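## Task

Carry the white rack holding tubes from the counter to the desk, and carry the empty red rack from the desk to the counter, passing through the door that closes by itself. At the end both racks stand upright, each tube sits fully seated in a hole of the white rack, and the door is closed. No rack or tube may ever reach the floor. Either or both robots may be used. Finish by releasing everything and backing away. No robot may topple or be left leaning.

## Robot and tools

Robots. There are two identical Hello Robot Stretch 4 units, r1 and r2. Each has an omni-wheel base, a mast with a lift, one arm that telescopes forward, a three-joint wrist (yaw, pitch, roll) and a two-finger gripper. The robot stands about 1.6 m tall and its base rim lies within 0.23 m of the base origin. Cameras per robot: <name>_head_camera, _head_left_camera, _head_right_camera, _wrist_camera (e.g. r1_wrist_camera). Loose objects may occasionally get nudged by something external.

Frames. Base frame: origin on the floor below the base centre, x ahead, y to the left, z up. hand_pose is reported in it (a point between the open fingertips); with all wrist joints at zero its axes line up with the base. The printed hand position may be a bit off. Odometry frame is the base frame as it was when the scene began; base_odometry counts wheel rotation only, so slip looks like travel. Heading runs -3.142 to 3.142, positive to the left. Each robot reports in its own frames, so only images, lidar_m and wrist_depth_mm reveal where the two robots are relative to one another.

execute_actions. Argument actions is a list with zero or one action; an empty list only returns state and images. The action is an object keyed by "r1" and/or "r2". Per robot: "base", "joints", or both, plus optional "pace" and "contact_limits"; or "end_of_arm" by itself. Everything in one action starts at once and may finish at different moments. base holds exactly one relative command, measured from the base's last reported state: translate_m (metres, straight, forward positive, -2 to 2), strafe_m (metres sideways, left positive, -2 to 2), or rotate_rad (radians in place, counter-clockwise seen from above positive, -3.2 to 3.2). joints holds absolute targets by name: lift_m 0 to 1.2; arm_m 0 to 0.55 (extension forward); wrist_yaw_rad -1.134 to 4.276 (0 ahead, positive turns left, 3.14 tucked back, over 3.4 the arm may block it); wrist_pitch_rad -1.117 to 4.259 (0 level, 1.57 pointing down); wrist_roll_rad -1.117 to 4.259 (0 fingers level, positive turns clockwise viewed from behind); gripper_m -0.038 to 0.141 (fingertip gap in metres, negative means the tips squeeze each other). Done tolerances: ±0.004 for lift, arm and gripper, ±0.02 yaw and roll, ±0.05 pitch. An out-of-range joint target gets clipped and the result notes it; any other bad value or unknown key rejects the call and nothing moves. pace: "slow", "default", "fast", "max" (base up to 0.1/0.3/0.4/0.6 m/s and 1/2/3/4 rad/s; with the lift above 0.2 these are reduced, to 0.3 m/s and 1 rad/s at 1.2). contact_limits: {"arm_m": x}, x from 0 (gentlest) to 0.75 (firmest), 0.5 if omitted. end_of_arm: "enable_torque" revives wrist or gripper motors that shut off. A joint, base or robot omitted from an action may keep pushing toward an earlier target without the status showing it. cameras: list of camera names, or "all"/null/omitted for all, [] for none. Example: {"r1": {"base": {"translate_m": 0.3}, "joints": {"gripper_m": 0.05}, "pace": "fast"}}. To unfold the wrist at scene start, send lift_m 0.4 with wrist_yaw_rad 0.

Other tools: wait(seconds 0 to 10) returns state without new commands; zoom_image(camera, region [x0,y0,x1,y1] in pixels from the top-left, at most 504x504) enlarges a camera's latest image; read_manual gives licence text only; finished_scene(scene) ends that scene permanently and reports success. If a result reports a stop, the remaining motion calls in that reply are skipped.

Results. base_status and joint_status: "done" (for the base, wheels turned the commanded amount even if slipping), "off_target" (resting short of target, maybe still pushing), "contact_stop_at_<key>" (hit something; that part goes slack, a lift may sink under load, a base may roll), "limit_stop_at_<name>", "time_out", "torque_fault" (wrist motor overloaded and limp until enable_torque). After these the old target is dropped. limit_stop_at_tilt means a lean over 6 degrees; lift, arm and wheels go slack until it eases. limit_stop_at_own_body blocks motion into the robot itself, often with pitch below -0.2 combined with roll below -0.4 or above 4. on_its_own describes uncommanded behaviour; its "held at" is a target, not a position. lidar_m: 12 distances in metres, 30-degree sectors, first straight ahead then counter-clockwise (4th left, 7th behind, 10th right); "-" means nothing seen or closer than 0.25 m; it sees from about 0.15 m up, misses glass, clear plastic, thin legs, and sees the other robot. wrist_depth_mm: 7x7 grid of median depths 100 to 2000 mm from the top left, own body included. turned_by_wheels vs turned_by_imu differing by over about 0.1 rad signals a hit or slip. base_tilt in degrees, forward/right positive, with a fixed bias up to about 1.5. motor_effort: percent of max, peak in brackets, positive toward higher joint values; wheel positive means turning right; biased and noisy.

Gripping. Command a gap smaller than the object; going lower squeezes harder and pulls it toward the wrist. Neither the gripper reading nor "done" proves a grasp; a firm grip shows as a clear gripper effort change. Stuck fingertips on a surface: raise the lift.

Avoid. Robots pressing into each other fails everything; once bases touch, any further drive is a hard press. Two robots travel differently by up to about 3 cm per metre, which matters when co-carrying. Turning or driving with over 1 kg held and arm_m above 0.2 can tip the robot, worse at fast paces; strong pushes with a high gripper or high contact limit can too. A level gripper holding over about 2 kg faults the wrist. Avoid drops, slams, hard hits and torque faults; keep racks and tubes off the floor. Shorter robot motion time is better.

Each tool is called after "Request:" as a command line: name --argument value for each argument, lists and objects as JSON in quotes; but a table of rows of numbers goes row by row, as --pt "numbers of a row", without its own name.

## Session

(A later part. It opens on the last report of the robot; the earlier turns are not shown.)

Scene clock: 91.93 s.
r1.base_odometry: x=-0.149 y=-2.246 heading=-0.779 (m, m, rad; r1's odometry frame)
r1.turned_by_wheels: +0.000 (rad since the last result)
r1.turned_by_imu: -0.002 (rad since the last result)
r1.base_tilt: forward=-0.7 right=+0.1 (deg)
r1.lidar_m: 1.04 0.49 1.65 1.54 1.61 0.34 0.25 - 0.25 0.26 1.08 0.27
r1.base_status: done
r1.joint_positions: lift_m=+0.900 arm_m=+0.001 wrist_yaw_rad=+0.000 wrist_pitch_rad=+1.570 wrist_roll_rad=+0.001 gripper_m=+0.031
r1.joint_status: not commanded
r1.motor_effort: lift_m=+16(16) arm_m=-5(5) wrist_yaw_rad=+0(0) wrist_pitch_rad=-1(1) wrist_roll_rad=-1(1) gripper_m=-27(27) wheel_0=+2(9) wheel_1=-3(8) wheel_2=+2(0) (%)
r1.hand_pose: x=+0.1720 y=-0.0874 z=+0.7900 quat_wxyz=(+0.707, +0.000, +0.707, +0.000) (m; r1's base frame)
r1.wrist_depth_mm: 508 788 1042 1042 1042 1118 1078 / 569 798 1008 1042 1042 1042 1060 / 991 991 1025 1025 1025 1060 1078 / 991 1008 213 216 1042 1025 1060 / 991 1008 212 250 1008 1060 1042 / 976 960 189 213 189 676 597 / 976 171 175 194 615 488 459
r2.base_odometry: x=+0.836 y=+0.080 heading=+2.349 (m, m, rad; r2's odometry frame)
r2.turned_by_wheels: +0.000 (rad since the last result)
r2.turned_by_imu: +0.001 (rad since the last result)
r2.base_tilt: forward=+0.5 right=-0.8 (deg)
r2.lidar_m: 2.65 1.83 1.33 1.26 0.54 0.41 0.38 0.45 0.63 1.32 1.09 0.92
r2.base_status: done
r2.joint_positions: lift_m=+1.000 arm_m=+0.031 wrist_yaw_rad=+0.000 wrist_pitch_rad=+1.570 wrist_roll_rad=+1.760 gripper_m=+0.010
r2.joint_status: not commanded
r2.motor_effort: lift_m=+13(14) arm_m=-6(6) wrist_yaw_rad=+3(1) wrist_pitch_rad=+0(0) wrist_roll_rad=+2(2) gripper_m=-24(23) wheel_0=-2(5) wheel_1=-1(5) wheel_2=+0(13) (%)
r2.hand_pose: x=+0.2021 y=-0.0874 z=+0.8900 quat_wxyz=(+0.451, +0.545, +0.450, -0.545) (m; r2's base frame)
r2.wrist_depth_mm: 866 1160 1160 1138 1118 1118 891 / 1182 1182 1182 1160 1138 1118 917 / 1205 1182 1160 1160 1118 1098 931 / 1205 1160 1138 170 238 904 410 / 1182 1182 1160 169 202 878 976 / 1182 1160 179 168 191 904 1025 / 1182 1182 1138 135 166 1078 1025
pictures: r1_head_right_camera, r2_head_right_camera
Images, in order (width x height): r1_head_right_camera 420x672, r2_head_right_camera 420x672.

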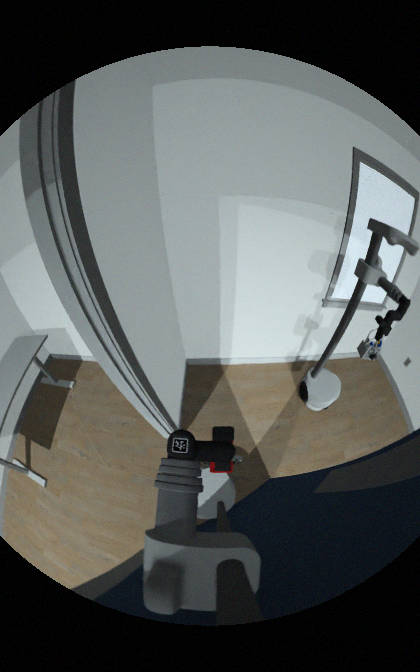

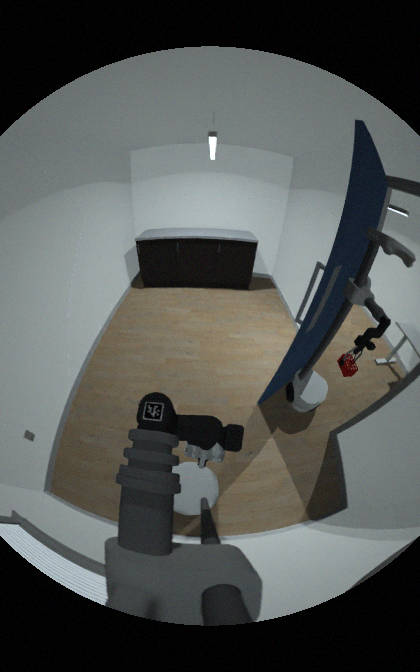

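Request:
execute_actions --actions '[{"r1":{"base":{"strafe_m":-0.5},"pace":"slow"},"r2":{"base":{"rotate_rad":-1.59},"pace":"slow"}}]' --cameras '[]'

Request:
execute_actions --actions '[{"r1":{"base":{"translate_m":-0.24},"pace":"slow"},"r2":{"base":{"translate_m":0.93}}}]' --cameras '["r1_head_right_camera","r2_head_right_camera"]'

Scene clock: 102.60 s.
r1.base_odometry: x=-0.500 y=-2.602 heading=-0.779 (m, m, rad; r1's odometry frame)
r1.turned_by_wheels: +0.000 (rad since the last result)
r1.turned_by_imu: -0.003 (rad since the last result)
r1.base_tilt: forward=-0.8 right=+0.2 (deg)
r1.lidar_m: 1.24 1.09 0.84 2.03 0.43 0.25 1.86 1.90 1.94 1.85 0.92 0.26
r1.base_status: done
r1.joint_positions: lift_m=+0.900 arm_m=+0.001 wrist_yaw_rad=+0.000 wrist_pitch_rad=+1.570 wrist_roll_rad=+0.001 gripper_m=+0.031
r1.joint_status: not commanded
r1.motor_effort: lift_m=+16(16) arm_m=-5(5) wrist_yaw_rad=+0(1) wrist_pitch_rad=-2(1) wrist_roll_rad=-1(1) gripper_m=-28(26) wheel_0=+0(8) wheel_1=-3(11) wheel_2=+2(4) (%)
r1.hand_pose: x=+0.1720 y=-0.0874 z=+0.7900 quat_wxyz=(+0.707, +0.000, +0.707, +0.000) (m; r1's base frame)
r1.wrist_depth_mm: 1008 1008 1042 1060 1042 866 1060 / 991 1008 1042 1042 1042 1060 1078 / 1008 1008 1008 1025 1025 1060 1060 / 991 1008 213 215 1042 1078 1042 / 991 991 211 250 1008 1008 1025 / 976 976 189 212 190 1025 1025 / 976 170 176 194 1025 1042 1025
r2.base_odometry: x=+0.836 y=+0.080 heading=+0.760 (m, m, rad; r2's odometry frame)
r2.turned_by_wheels: -1.590 (rad since the last result)
r2.turned_by_imu: -1.574 (rad since the last result)
r2.base_tilt: forward=+0.5 right=-1.0 (deg)
r2.lidar_m: 1.30 0.95 0.71 2.63 1.83 1.32 1.28 0.59 0.43 0.38 0.40 0.61
r2.base_status: done
r2.joint_positions: lift_m=+1.000 arm_m=+0.031 wrist_yaw_rad=+0.000 wrist_pitch_rad=+1.570 wrist_roll_rad=+1.760 gripper_m=+0.010
r2.joint_status: not commanded
r2.motor_effort: lift_m=+14(14) arm_m=-6(6) wrist_yaw_rad=-2(1) wrist_pitch_rad=-1(0) wrist_roll_rad=+2(2) gripper_m=-23(25) wheel_0=+1(5) wheel_1=+3(6) wheel_2=+2(7) (%)
r2.hand_pose: x=+0.2021 y=-0.0874 z=+0.8900 quat_wxyz=(+0.451, +0.545, +0.450, -0.545) (m; r2's base frame)
r2.wrist_depth_mm: 492 539 585 634 683 741 820 / 647 715 820 917 1042 1098 1118 / 1008 1138 1138 1138 1118 1098 1078 / 1160 1182 1160 170 238 878 413 / 1182 1160 1160 169 202 904 1078 / 1160 1182 179 168 191 878 1078 / 1182 1138 1138 135 166 1098 1060
pictures: none
No camera images: the call's "cameras" was empty. Leave "cameras" out to get every camera's image.

Scene clock: 107.20 s.
r1.base_odometry: x=-0.670 y=-2.434 heading=-0.780 (m, m, rad; r1's odometry frame)
r1.turned_by_wheels: -0.001 (rad since the last result)
r1.turned_by_imu: -0.031 (rad since the last result)
r1.base_tilt: forward=-0.7 right=+0.2 (deg)
r1.lidar_m: 0.92 0.89 0.96 2.03 0.32 0.25 - 0.25 2.00 1.86 1.94 1.55
r1.base_status: done
r1.joint_positions: lift_m=+0.900 arm_m=+0.001 wrist_yaw_rad=+0.000 wrist_pitch_rad=+1.570 wrist_roll_rad=+0.001 gripper_m=+0.031
r1.joint_status: not commanded
r1.motor_effort: lift_m=+16(16) arm_m=-5(5) wrist_yaw_rad=+1(0) wrist_pitch_rad=-1(2) wrist_roll_rad=-1(1) gripper_m=-28(27) wheel_0=-13(23) wheel_1=-23(28) wheel_2=+21(28) (%)
r1.hand_pose: x=+0.1719 y=-0.0874 z=+0.7899 quat_wxyz=(+0.707, +0.000, +0.707, +0.000) (m; r1's base frame)
r1.wrist_depth_mm: 1025 991 1042 1042 1042 1060 1060 / 991 1025 1025 1025 1042 1042 1060 / 1008 1008 1025 1042 1042 1060 1060 / 991 1008 213 215 1025 1060 1060 / 976 1008 213 249 1008 1025 1042 / 991 960 189 212 190 1008 1025 / 976 172 176 194 1008 1025 1025
r2.base_odometry: x=+1.510 y=+0.721 heading=+0.760 (m, m, rad; r2's odometry frame)
r2.turned_by_wheels: +0.000 (rad since the last result)
r2.turned_by_imu: -0.002 (rad since the last result)
r2.base_tilt: forward=+0.6 right=-0.7 (deg)
r2.lidar_m: 0.36 0.38 0.53 0.91 0.88 2.30 1.64 0.63 0.44 0.41 0.44 0.40
r2.base_status: done
r2.joint_positions: lift_m=+1.000 arm_m=+0.031 wrist_yaw_rad=+0.000 wrist_pitch_rad=+1.570 wrist_roll_rad=+1.760 gripper_m=+0.010
r2.joint_status: not commanded
r2.motor_effort: lift_m=+14(14) arm_m=-6(6) wrist_yaw_rad=-1(2) wrist_pitch_rad=+0(1) wrist_roll_rad=+1(3) gripper_m=-24(24) wheel_0=+1(5) wheel_1=+0(6) wheel_2=+1(12) (%)
r2.hand_pose: x=+0.2021 y=-0.0874 z=+0.8900 quat_wxyz=(+0.451, +0.545, +0.450, -0.545) (m; r2's base frame)
r2.wrist_depth_mm: 301 449 564 621 668 723 788 / 291 430 732 878 991 1098 1060 / 283 413 788 1118 1138 1098 1098 / 274 394 521 170 239 891 413 / 265 373 500 169 202 904 1098 / 255 310 179 168 191 904 1098 / 247 332 455 135 166 1098 1078
pictures: r1_head_right_camera, r2_head_right_camera
Images, in order (width x height): r1_head_right_camera 420x672, r2_head_right_camera 420x672.

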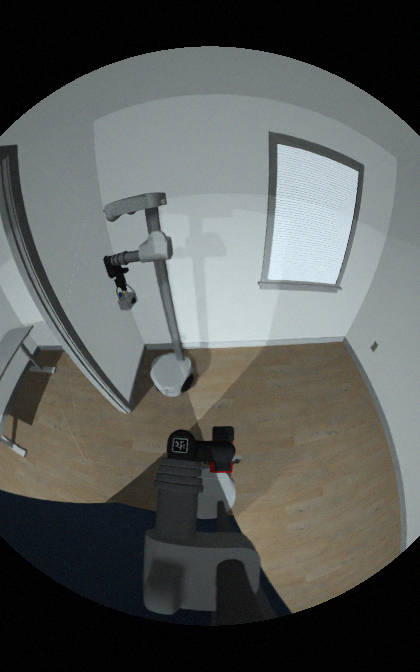

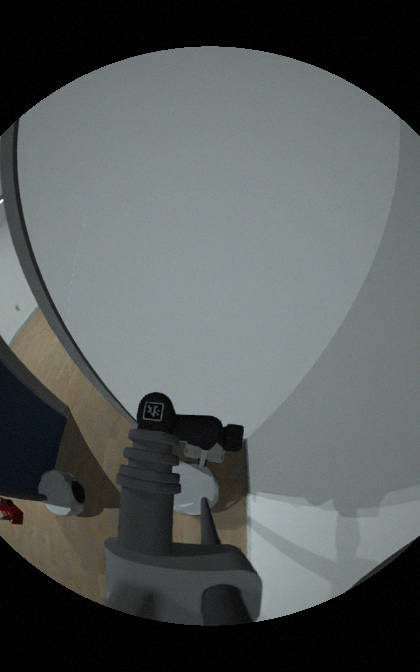

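Request:
execute_actions --actions '[{"r1":{"base":{"translate_m":0.02},"pace":"slow"}}]' --cameras '[]'

Request:
execute_actions --actions '[{"r1":{"base":{"strafe_m":-0.1},"pace":"slow"},"r2":{"base":{"strafe_m":0.25},"pace":"slow"}}]' --cameras '[]'

Request:
execute_actions --actions '[{"r1":{"base":{"rotate_rad":-1.2},"pace":"slow"},"r2":{"base":{"strafe_m":0.25},"pace":"slow"}}]' --cameras '["r1_head_left_camera","r2_head_left_camera"]'

Scene clock: 114.77 s.
r1.base_odometry: x=-0.656 y=-2.448 heading=-0.780 (m, m, rad; r1's odometry frame)
r1.turned_by_wheels: +0.000 (rad since the last result)
r1.turned_by_imu: -0.002 (rad since the last result)
r1.base_tilt: forward=-0.7 right=+0.2 (deg)
r1.lidar_m: 0.90 0.88 0.96 2.03 0.30 0.25 - 0.25 0.26 1.88 1.94 1.53
r1.base_status: done
r1.joint_positions: lift_m=+0.900 arm_m=+0.001 wrist_yaw_rad=+0.000 wrist_pitch_rad=+1.570 wrist_roll_rad=+0.001 gripper_m=+0.031
r1.joint_status: not commanded
r1.motor_effort: lift_m=+16(16) arm_m=-5(5) wrist_yaw_rad=+0(1) wrist_pitch_rad=-1(1) wrist_roll_rad=-2(1) gripper_m=-26(28) wheel_0=+3(13) wheel_1=+0(19) wheel_2=-1(22) (%)
r1.hand_pose: x=+0.1719 y=-0.0874 z=+0.7899 quat_wxyz=(+0.707, +0.000, +0.707, +0.000) (m; r1's base frame)
r1.wrist_depth_mm: 1025 1008 1025 1025 1025 1060 1078 / 1025 1025 1025 1025 1042 1060 1078 / 1025 1025 1008 1025 1042 1042 1042 / 991 1008 213 215 1025 1042 1060 / 991 991 211 250 1042 1008 1042 / 991 976 189 213 189 1025 1042 / 976 171 176 195 1025 1008 1060
r2.base_odometry: x=+1.510 y=+0.721 heading=+0.760 (m, m, rad; r2's odometry frame)
r2.turned_by_wheels: +0.000 (rad since the last result)
r2.turned_by_imu: -0.002 (rad since the last result)
r2.base_tilt: forward=+0.5 right=-0.9 (deg)
r2.lidar_m: 0.37 0.39 0.54 0.89 0.87 2.31 1.65 0.62 0.44 0.42 0.44 0.38
r2.base_status: not commanded
r2.joint_positions: lift_m=+1.000 arm_m=+0.031 wrist_yaw_rad=+0.000 wrist_pitch_rad=+1.570 wrist_roll_rad=+1.760 gripper_m=+0.010
r2.joint_status: not commanded
r2.motor_effort: lift_m=+14(13) arm_m=-6(6) wrist_yaw_rad=-1(1) wrist_pitch_rad=+0(0) wrist_roll_rad=+2(2) gripper_m=-24(24) wheel_0=+0(1) wheel_1=+0(0) wheel_2=+1(1) (%)
r2.hand_pose: x=+0.2021 y=-0.0874 z=+0.8900 quat_wxyz=(+0.451, +0.545, +0.450, -0.545) (m; r2's base frame)
r2.wrist_depth_mm: 300 442 564 621 668 715 798 / 293 430 741 878 991 1078 1118 / 285 413 798 1138 1118 1098 1098 / 276 392 525 169 239 891 413 / 264 375 508 169 202 917 1078 / 253 310 178 169 191 878 1078 / 246 332 455 135 165 1098 1078
pictures: none
No camera images: the call's "cameras" was empty. Leave "cameras" out to get every camera's image.

Scene clock: 118.40 s.
r1.base_odometry: x=-0.726 y=-2.519 heading=-0.780 (m, m, rad; r1's odometry frame)
r1.turned_by_wheels: +0.000 (rad since the last result)
r1.turned_by_imu: -0.001 (rad since the last result)
r1.base_tilt: forward=-0.8 right=+0.1 (deg)
r1.lidar_m: 1.46 0.69 1.03 2.13 0.32 0.25 1.65 1.67 1.86 1.77 1.83 1.51
r1.base_status: done
r1.joint_positions: lift_m=+0.900 arm_m=+0.001 wrist_yaw_rad=+0.000 wrist_pitch_rad=+1.570 wrist_roll_rad=+0.001 gripper_m=+0.031
r1.joint_status: not commanded
r1.motor_effort: lift_m=+16(16) arm_m=-5(5) wrist_yaw_rad=+1(1) wrist_pitch_rad=+0(3) wrist_roll_rad=-1(1) gripper_m=-26(28) wheel_0=+2(6) wheel_1=-1(5) wheel_2=+1(3) (%)
r1.hand_pose: x=+0.1719 y=-0.0874 z=+0.7899 quat_wxyz=(+0.707, +0.000, +0.707, +0.000) (m; r1's base frame)
r1.wrist_depth_mm: 778 891 1042 1042 1042 1060 1060 / 1025 1025 1042 1025 1060 1060 1060 / 1025 1025 1008 1025 1025 1060 1060 / 991 991 214 216 1042 1042 1060 / 991 991 212 250 1008 1025 1042 / 960 991 189 213 190 1060 1060 / 976 172 175 193 1025 991 1008
r2.base_odometry: x=+1.338 y=+0.902 heading=+0.760 (m, m, rad; r2's odometry frame)
r2.turned_by_wheels: +0.000 (rad since the last result)
r2.turned_by_imu: -0.001 (rad since the last result)
r2.base_tilt: forward=+0.6 right=-0.9 (deg)
r2.lidar_m: 0.37 0.37 1.04 0.98 0.69 0.75 2.21 0.97 0.70 0.65 0.56 0.40
r2.base_status: done
r2.joint_positions: lift_m=+1.000 arm_m=+0.031 wrist_yaw_rad=+0.000 wrist_pitch_rad=+1.570 wrist_roll_rad=+1.760 gripper_m=+0.010
r2.joint_status: not commanded
r2.motor_effort: lift_m=+14(14) arm_m=-6(6) wrist_yaw_rad=+1(0) wrist_pitch_rad=-1(1) wrist_roll_rad=+2(2) gripper_m=-25(24) wheel_0=-2(6) wheel_1=+2(9) wheel_2=+0(1) (%)
r2.hand_pose: x=+0.2021 y=-0.0874 z=+0.8900 quat_wxyz=(+0.451, +0.545, +0.450, -0.545) (m; r2's base frame)
r2.wrist_depth_mm: 297 439 946 1118 1118 1098 1098 / 289 424 878 1138 1138 1138 1078 / 279 407 788 1138 1118 1118 1098 / 271 387 517 170 239 878 413 / 262 370 504 169 202 878 1098 / 251 307 179 168 191 891 1098 / 244 330 445 135 165 1078 1078
pictures: none
No camera images: the call's "cameras" was empty. Leave "cameras" out to get every camera's image.

Scene clock: 122.03 s.
r1.base_odometry: x=-0.726 y=-2.519 heading=-1.979 (m, m, rad; r1's odometry frame)
r1.turned_by_wheels: -1.199 (rad since the last result)
r1.turned_by_imu: -1.217 (rad since the last result)
r1.base_tilt: forward=-0.7 right=+0.1 (deg)
r1.lidar_m: 1.80 1.62 1.46 0.47 0.48 2.14 0.41 0.25 - 1.65 1.96 1.77
r1.base_status: done
r1.joint_positions: lift_m=+0.900 arm_m=+0.001 wrist_yaw_rad=+0.000 wrist_pitch_rad=+1.570 wrist_roll_rad=+0.001 gripper_m=+0.031
r1.joint_status: not commanded
r1.motor_effort: lift_m=+16(16) arm_m=-5(5) wrist_yaw_rad=+0(0) wrist_pitch_rad=-1(1) wrist_roll_rad=-1(1) gripper_m=-26(26) wheel_0=+4(5) wheel_1=+1(4) wheel_2=+3(13) (%)
r1.hand_pose: x=+0.1719 y=-0.0874 z=+0.7899 quat_wxyz=(+0.707, +0.000, +0.707, +0.000) (m; r1's base frame)
r1.wrist_depth_mm: 1008 1042 1042 1078 1060 1060 1060 / 991 1008 1025 1025 1060 1078 1078 / 991 1025 1025 1025 1042 1025 1078 / 991 1008 214 214 1025 1025 1060 / 976 991 213 249 1025 1025 1060 / 976 960 188 211 190 1008 1025 / 878 171 176 193 496 1008 1042
r2.base_odometry: x=+1.166 y=+1.083 heading=+0.760 (m, m, rad; r2's odometry frame)
r2.turned_by_wheels: +0.000 (rad since the last result)
r2.turned_by_imu: -0.001 (rad since the last result)
r2.base_tilt: forward=+0.7 right=-1.1 (deg)
r2.lidar_m: 0.40 1.77 0.78 0.73 0.45 0.50 2.21 1.32 0.95 0.90 0.57 0.37
r2.base_status: done
r2.joint_positions: lift_m=+1.000 arm_m=+0.031 wrist_yaw_rad=+0.000 wrist_pitch_rad=+1.570 wrist_roll_rad=+1.760 gripper_m=+0.010
r2.joint_status: not commanded
r2.motor_effort: lift_m=+14(14) arm_m=-6(6) wrist_yaw_rad=+0(0) wrist_pitch_rad=+1(0) wrist_roll_rad=+2(2) gripper_m=-25(24) wheel_0=-1(7) wheel_1=+3(6) wheel_2=+0(1) (%)
r2.hand_pose: x=+0.2021 y=-0.0874 z=+0.8900 quat_wxyz=(+0.451, +0.545, +0.450, -0.545) (m; r2's base frame)
r2.wrist_depth_mm: 293 436 931 1138 1118 1118 1118 / 286 418 866 1138 1118 1098 1118 / 277 402 778 1160 1138 1078 1098 / 260 377 477 170 239 904 410 / 242 345 517 169 202 891 1078 / 1182 1160 179 169 191 891 1098 / 1160 1160 1138 135 165 1078 917
pictures: r1_head_left_camera, r2_head_left_camera
Images, in order (width x height): r1_head_left_camera 420x672, r2_head_left_camera 420x672.

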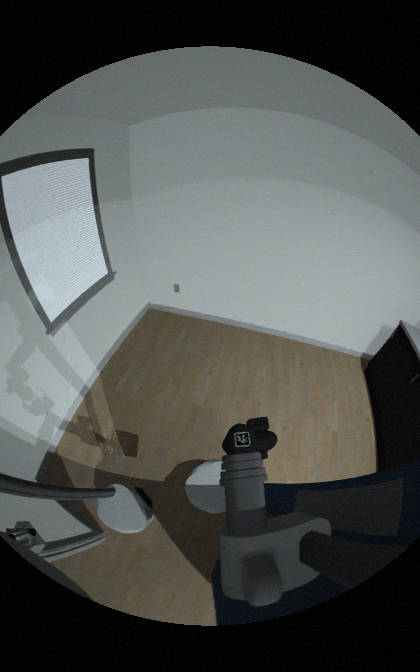

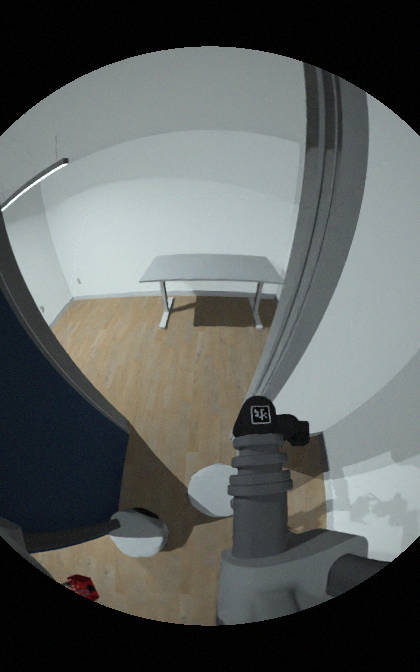

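Request:
execute_actions --actions '[{"r2":{"base":{"strafe_m":0.15},"pace":"slow"}}]' --cameras '[]'

Request:
execute_actions --actions '[{"r2":{"base":{"translate_m":0.12},"pace":"slow"}}]' --cameras '[]'

Request:
execute_actions --actions '[{"r2":{"base":{"strafe_m":0.15},"pace":"slow"}}]' --cameras '["r2_head_left_camera","r2_wrist_camera"]'

Scene clock: 130.20 s.
r1.base_odometry: x=-0.726 y=-2.519 heading=-1.979 (m, m, rad; r1's odometry frame)
r1.turned_by_wheels: +0.000 (rad since the last result)
r1.turned_by_imu: -0.002 (rad since the last result)
r1.base_tilt: forward=-0.8 right=+0.2 (deg)
r1.lidar_m: 1.79 1.60 1.45 0.42 0.37 0.48 0.40 0.25 - 1.64 1.94 1.78
r1.base_status: not commanded
r1.joint_positions: lift_m=+0.900 arm_m=+0.001 wrist_yaw_rad=+0.000 wrist_pitch_rad=+1.570 wrist_roll_rad=+0.001 gripper_m=+0.031
r1.joint_status: not commanded
r1.motor_effort: lift_m=+16(16) arm_m=-4(4) wrist_yaw_rad=+1(0) wrist_pitch_rad=-1(1) wrist_roll_rad=-1(1) gripper_m=-28(26) wheel_0=+4(4) wheel_1=+1(1) wheel_2=+3(3) (%)
r1.hand_pose: x=+0.1719 y=-0.0874 z=+0.7899 quat_wxyz=(+0.707, +0.000, +0.707, +0.000) (m; r1's base frame)
r1.wrist_depth_mm: 1008 1025 1042 1060 1060 1078 1060 / 1008 1025 1025 1025 1042 1060 1060 / 991 1025 1025 1042 1042 1042 1060 / 991 991 214 215 1042 1042 1025 / 991 991 213 249 1025 1042 1025 / 991 960 189 212 190 1025 1060 / 842 171 176 195 496 1008 1008
r2.base_odometry: x=+1.062 y=+1.192 heading=+0.760 (m, m, rad; r2's odometry frame)
r2.turned_by_wheels: +0.000 (rad since the last result)
r2.turned_by_imu: -0.002 (rad since the last result)
r2.base_tilt: forward=+0.5 right=-0.9 (deg)
r2.lidar_m: 1.70 1.74 0.62 0.59 0.38 0.37 2.20 1.51 1.09 1.05 0.54 0.43
r2.base_status: done
r2.joint_positions: lift_m=+1.000 arm_m=+0.031 wrist_yaw_rad=+0.000 wrist_pitch_rad=+1.570 wrist_roll_rad=+1.760 gripper_m=+0.010
r2.joint_status: not commanded
r2.motor_effort: lift_m=+14(13) arm_m=-6(6) wrist_yaw_rad=+0(0) wrist_pitch_rad=+0(1) wrist_roll_rad=+2(2) gripper_m=-23(25) wheel_0=-2(7) wheel_1=+2(5) wheel_2=+0(2) (%)
r2.hand_pose: x=+0.2021 y=-0.0874 z=+0.8900 quat_wxyz=(+0.451, +0.545, +0.450, -0.545) (m; r2's base frame)
r2.wrist_depth_mm: 279 430 917 1160 1098 1118 1098 / 277 394 842 1160 1138 1118 1098 / 349 439 741 1160 1138 1118 1078 / 1160 1205 750 170 239 904 413 / 1182 1182 1138 169 202 904 1098 / 1160 1160 178 168 191 904 891 / 1182 1138 1138 135 166 1078 878
pictures: none
No camera images: the call's "cameras" was empty. Leave "cameras" out to get every camera's image.

Scene clock: 132.67 s.
r1.base_odometry: x=-0.726 y=-2.519 heading=-1.979 (m, m, rad; r1's odometry frame)
r1.turned_by_wheels: +0.000 (rad since the last result)
r1.turned_by_imu: -0.001 (rad since the last result)
r1.base_tilt: forward=-0.7 right=+0.1 (deg)
r1.lidar_m: 1.77 1.60 1.46 1.47 0.47 0.50 0.39 0.25 - 1.65 1.95 1.77
r1.base_status: not commanded
r1.joint_positions: lift_m=+0.900 arm_m=+0.001 wrist_yaw_rad=+0.000 wrist_pitch_rad=+1.570 wrist_roll_rad=+0.001 gripper_m=+0.031
r1.joint_status: not commanded
r1.motor_effort: lift_m=+16(16) arm_m=-4(4) wrist_yaw_rad=+0(1) wrist_pitch_rad=-1(0) wrist_roll_rad=-1(1) gripper_m=-27(27) wheel_0=+3(3) wheel_1=+1(1) wheel_2=+3(3) (%)
r1.hand_pose: x=+0.1719 y=-0.0874 z=+0.7899 quat_wxyz=(+0.707, +0.000, +0.707, +0.000) (m; r1's base frame)
r1.wrist_depth_mm: 1025 1042 1025 1042 1042 1078 1078 / 1025 1025 1042 1042 1060 1060 1060 / 1008 1008 1008 1025 1042 1078 1060 / 991 991 214 216 1042 1042 1060 / 991 1025 212 251 1008 1042 1025 / 960 960 189 213 190 1025 1042 / 976 171 176 194 500 1025 1008
r2.base_odometry: x=+1.149 y=+1.275 heading=+0.760 (m, m, rad; r2's odometry frame)
r2.turned_by_wheels: +0.000 (rad since the last result)
r2.turned_by_imu: -0.001 (rad since the last result)
r2.base_tilt: forward=+0.6 right=-0.8 (deg)
r2.lidar_m: 1.57 1.63 0.63 0.58 0.52 0.47 2.33 1.50 1.11 1.04 0.36 0.36
r2.base_status: done
r2.joint_positions: lift_m=+1.000 arm_m=+0.031 wrist_yaw_rad=+0.000 wrist_pitch_rad=+1.570 wrist_roll_rad=+1.760 gripper_m=+0.010
r2.joint_status: not commanded
r2.motor_effort: lift_m=+14(14) arm_m=-6(6) wrist_yaw_rad=+0(1) wrist_pitch_rad=+1(1) wrist_roll_rad=+3(3) gripper_m=-24(24) wheel_0=+1(5) wheel_1=+1(3) wheel_2=-3(8) (%)
r2.hand_pose: x=+0.2021 y=-0.0874 z=+0.8900 quat_wxyz=(+0.451, +0.545, +0.450, -0.545) (m; r2's base frame)
r2.wrist_depth_mm: 176 204 347 1160 1118 1118 1098 / 236 257 351 1138 1138 1118 1098 / 1182 1182 512 1138 1118 1098 1098 / 1182 1160 1060 170 239 891 413 / 1160 1160 1138 169 202 904 1098 / 1160 1138 179 168 191 891 1008 / 1182 1160 1160 135 165 1078 946
pictures: none
No camera images: the call's "cameras" was empty. Leave "cameras" out to get every camera's image.

Scene clock: 135.30 s.
r1.base_odometry: x=-0.726 y=-2.519 heading=-1.979 (m, m, rad; r1's odometry frame)
r1.turned_by_wheels: +0.000 (rad since the last result)
r1.turned_by_imu: -0.001 (rad since the last result)
r1.base_tilt: forward=-0.8 right=+0.2 (deg)
r1.lidar_m: 1.78 1.59 1.47 1.46 0.41 0.40 0.39 0.25 - 1.65 1.96 1.77
r1.base_status: not commanded
r1.joint_positions: lift_m=+0.900 arm_m=+0.001 wrist_yaw_rad=+0.000 wrist_pitch_rad=+1.570 wrist_roll_rad=+0.001 gripper_m=+0.031
r1.joint_status: not commanded
r1.motor_effort: lift_m=+16(16) arm_m=-4(4) wrist_yaw_rad=+0(1) wrist_pitch_rad=-1(1) wrist_roll_rad=-1(1) gripper_m=-26(27) wheel_0=+4(4) wheel_1=+0(0) wheel_2=+3(3) (%)
r1.hand_pose: x=+0.1719 y=-0.0874 z=+0.7899 quat_wxyz=(+0.707, +0.000, +0.707, +0.000) (m; r1's base frame)
r1.wrist_depth_mm: 1008 1025 1025 1025 1060 1060 1060 / 1008 991 1008 1042 1042 1060 1060 / 991 1025 1042 1025 1025 1042 1060 / 1008 1008 215 215 1042 1042 1042 / 976 1008 213 249 1025 1025 1025 / 976 976 189 213 190 1025 1025 / 976 171 175 195 500 1008 1025
r2.base_odometry: x=+1.046 y=+1.383 heading=+0.760 (m, m, rad; r2's odometry frame)
r2.turned_by_wheels: +0.000 (rad since the last result)
r2.turned_by_imu: -0.001 (rad since the last result)
r2.base_tilt: forward=+0.6 right=-1.0 (deg)
r2.lidar_m: 1.57 1.60 0.46 0.44 0.47 0.40 0.43 1.74 1.28 1.09 0.46 0.57
r2.base_status: done
r2.joint_positions: lift_m=+1.000 arm_m=+0.031 wrist_yaw_rad=+0.000 wrist_pitch_rad=+1.570 wrist_roll_rad=+1.760 gripper_m=+0.010
r2.joint_status: not commanded
r2.motor_effort: lift_m=+14(14) arm_m=-6(6) wrist_yaw_rad=+2(1) wrist_pitch_rad=+1(1) wrist_roll_rad=+2(2) gripper_m=-24(24) wheel_0=-2(7) wheel_1=+1(6) wheel_2=-1(1) (%)
r2.hand_pose: x=+0.2021 y=-0.0874 z=+0.8900 quat_wxyz=(+0.451, +0.545, +0.450, -0.545) (m; r2's base frame)
r2.wrist_depth_mm: 1182 1205 512 1160 1118 1098 1118 / 1182 1182 759 1138 1138 1138 1098 / 1160 1160 1160 1138 1138 1098 1078 / 1182 1182 171 170 239 891 413 / 1182 1160 1138 169 202 904 976 / 1182 1160 179 169 191 891 917 / 1182 1160 1118 135 166 1098 1008
pictures: r2_head_left_camera, r2_wrist_camera
Images, in order (width x height): r2_head_left_camera 420x672, r2_wrist_camera 616x392.

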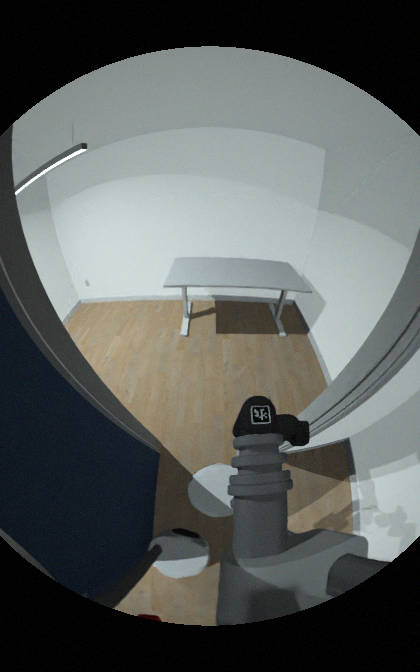

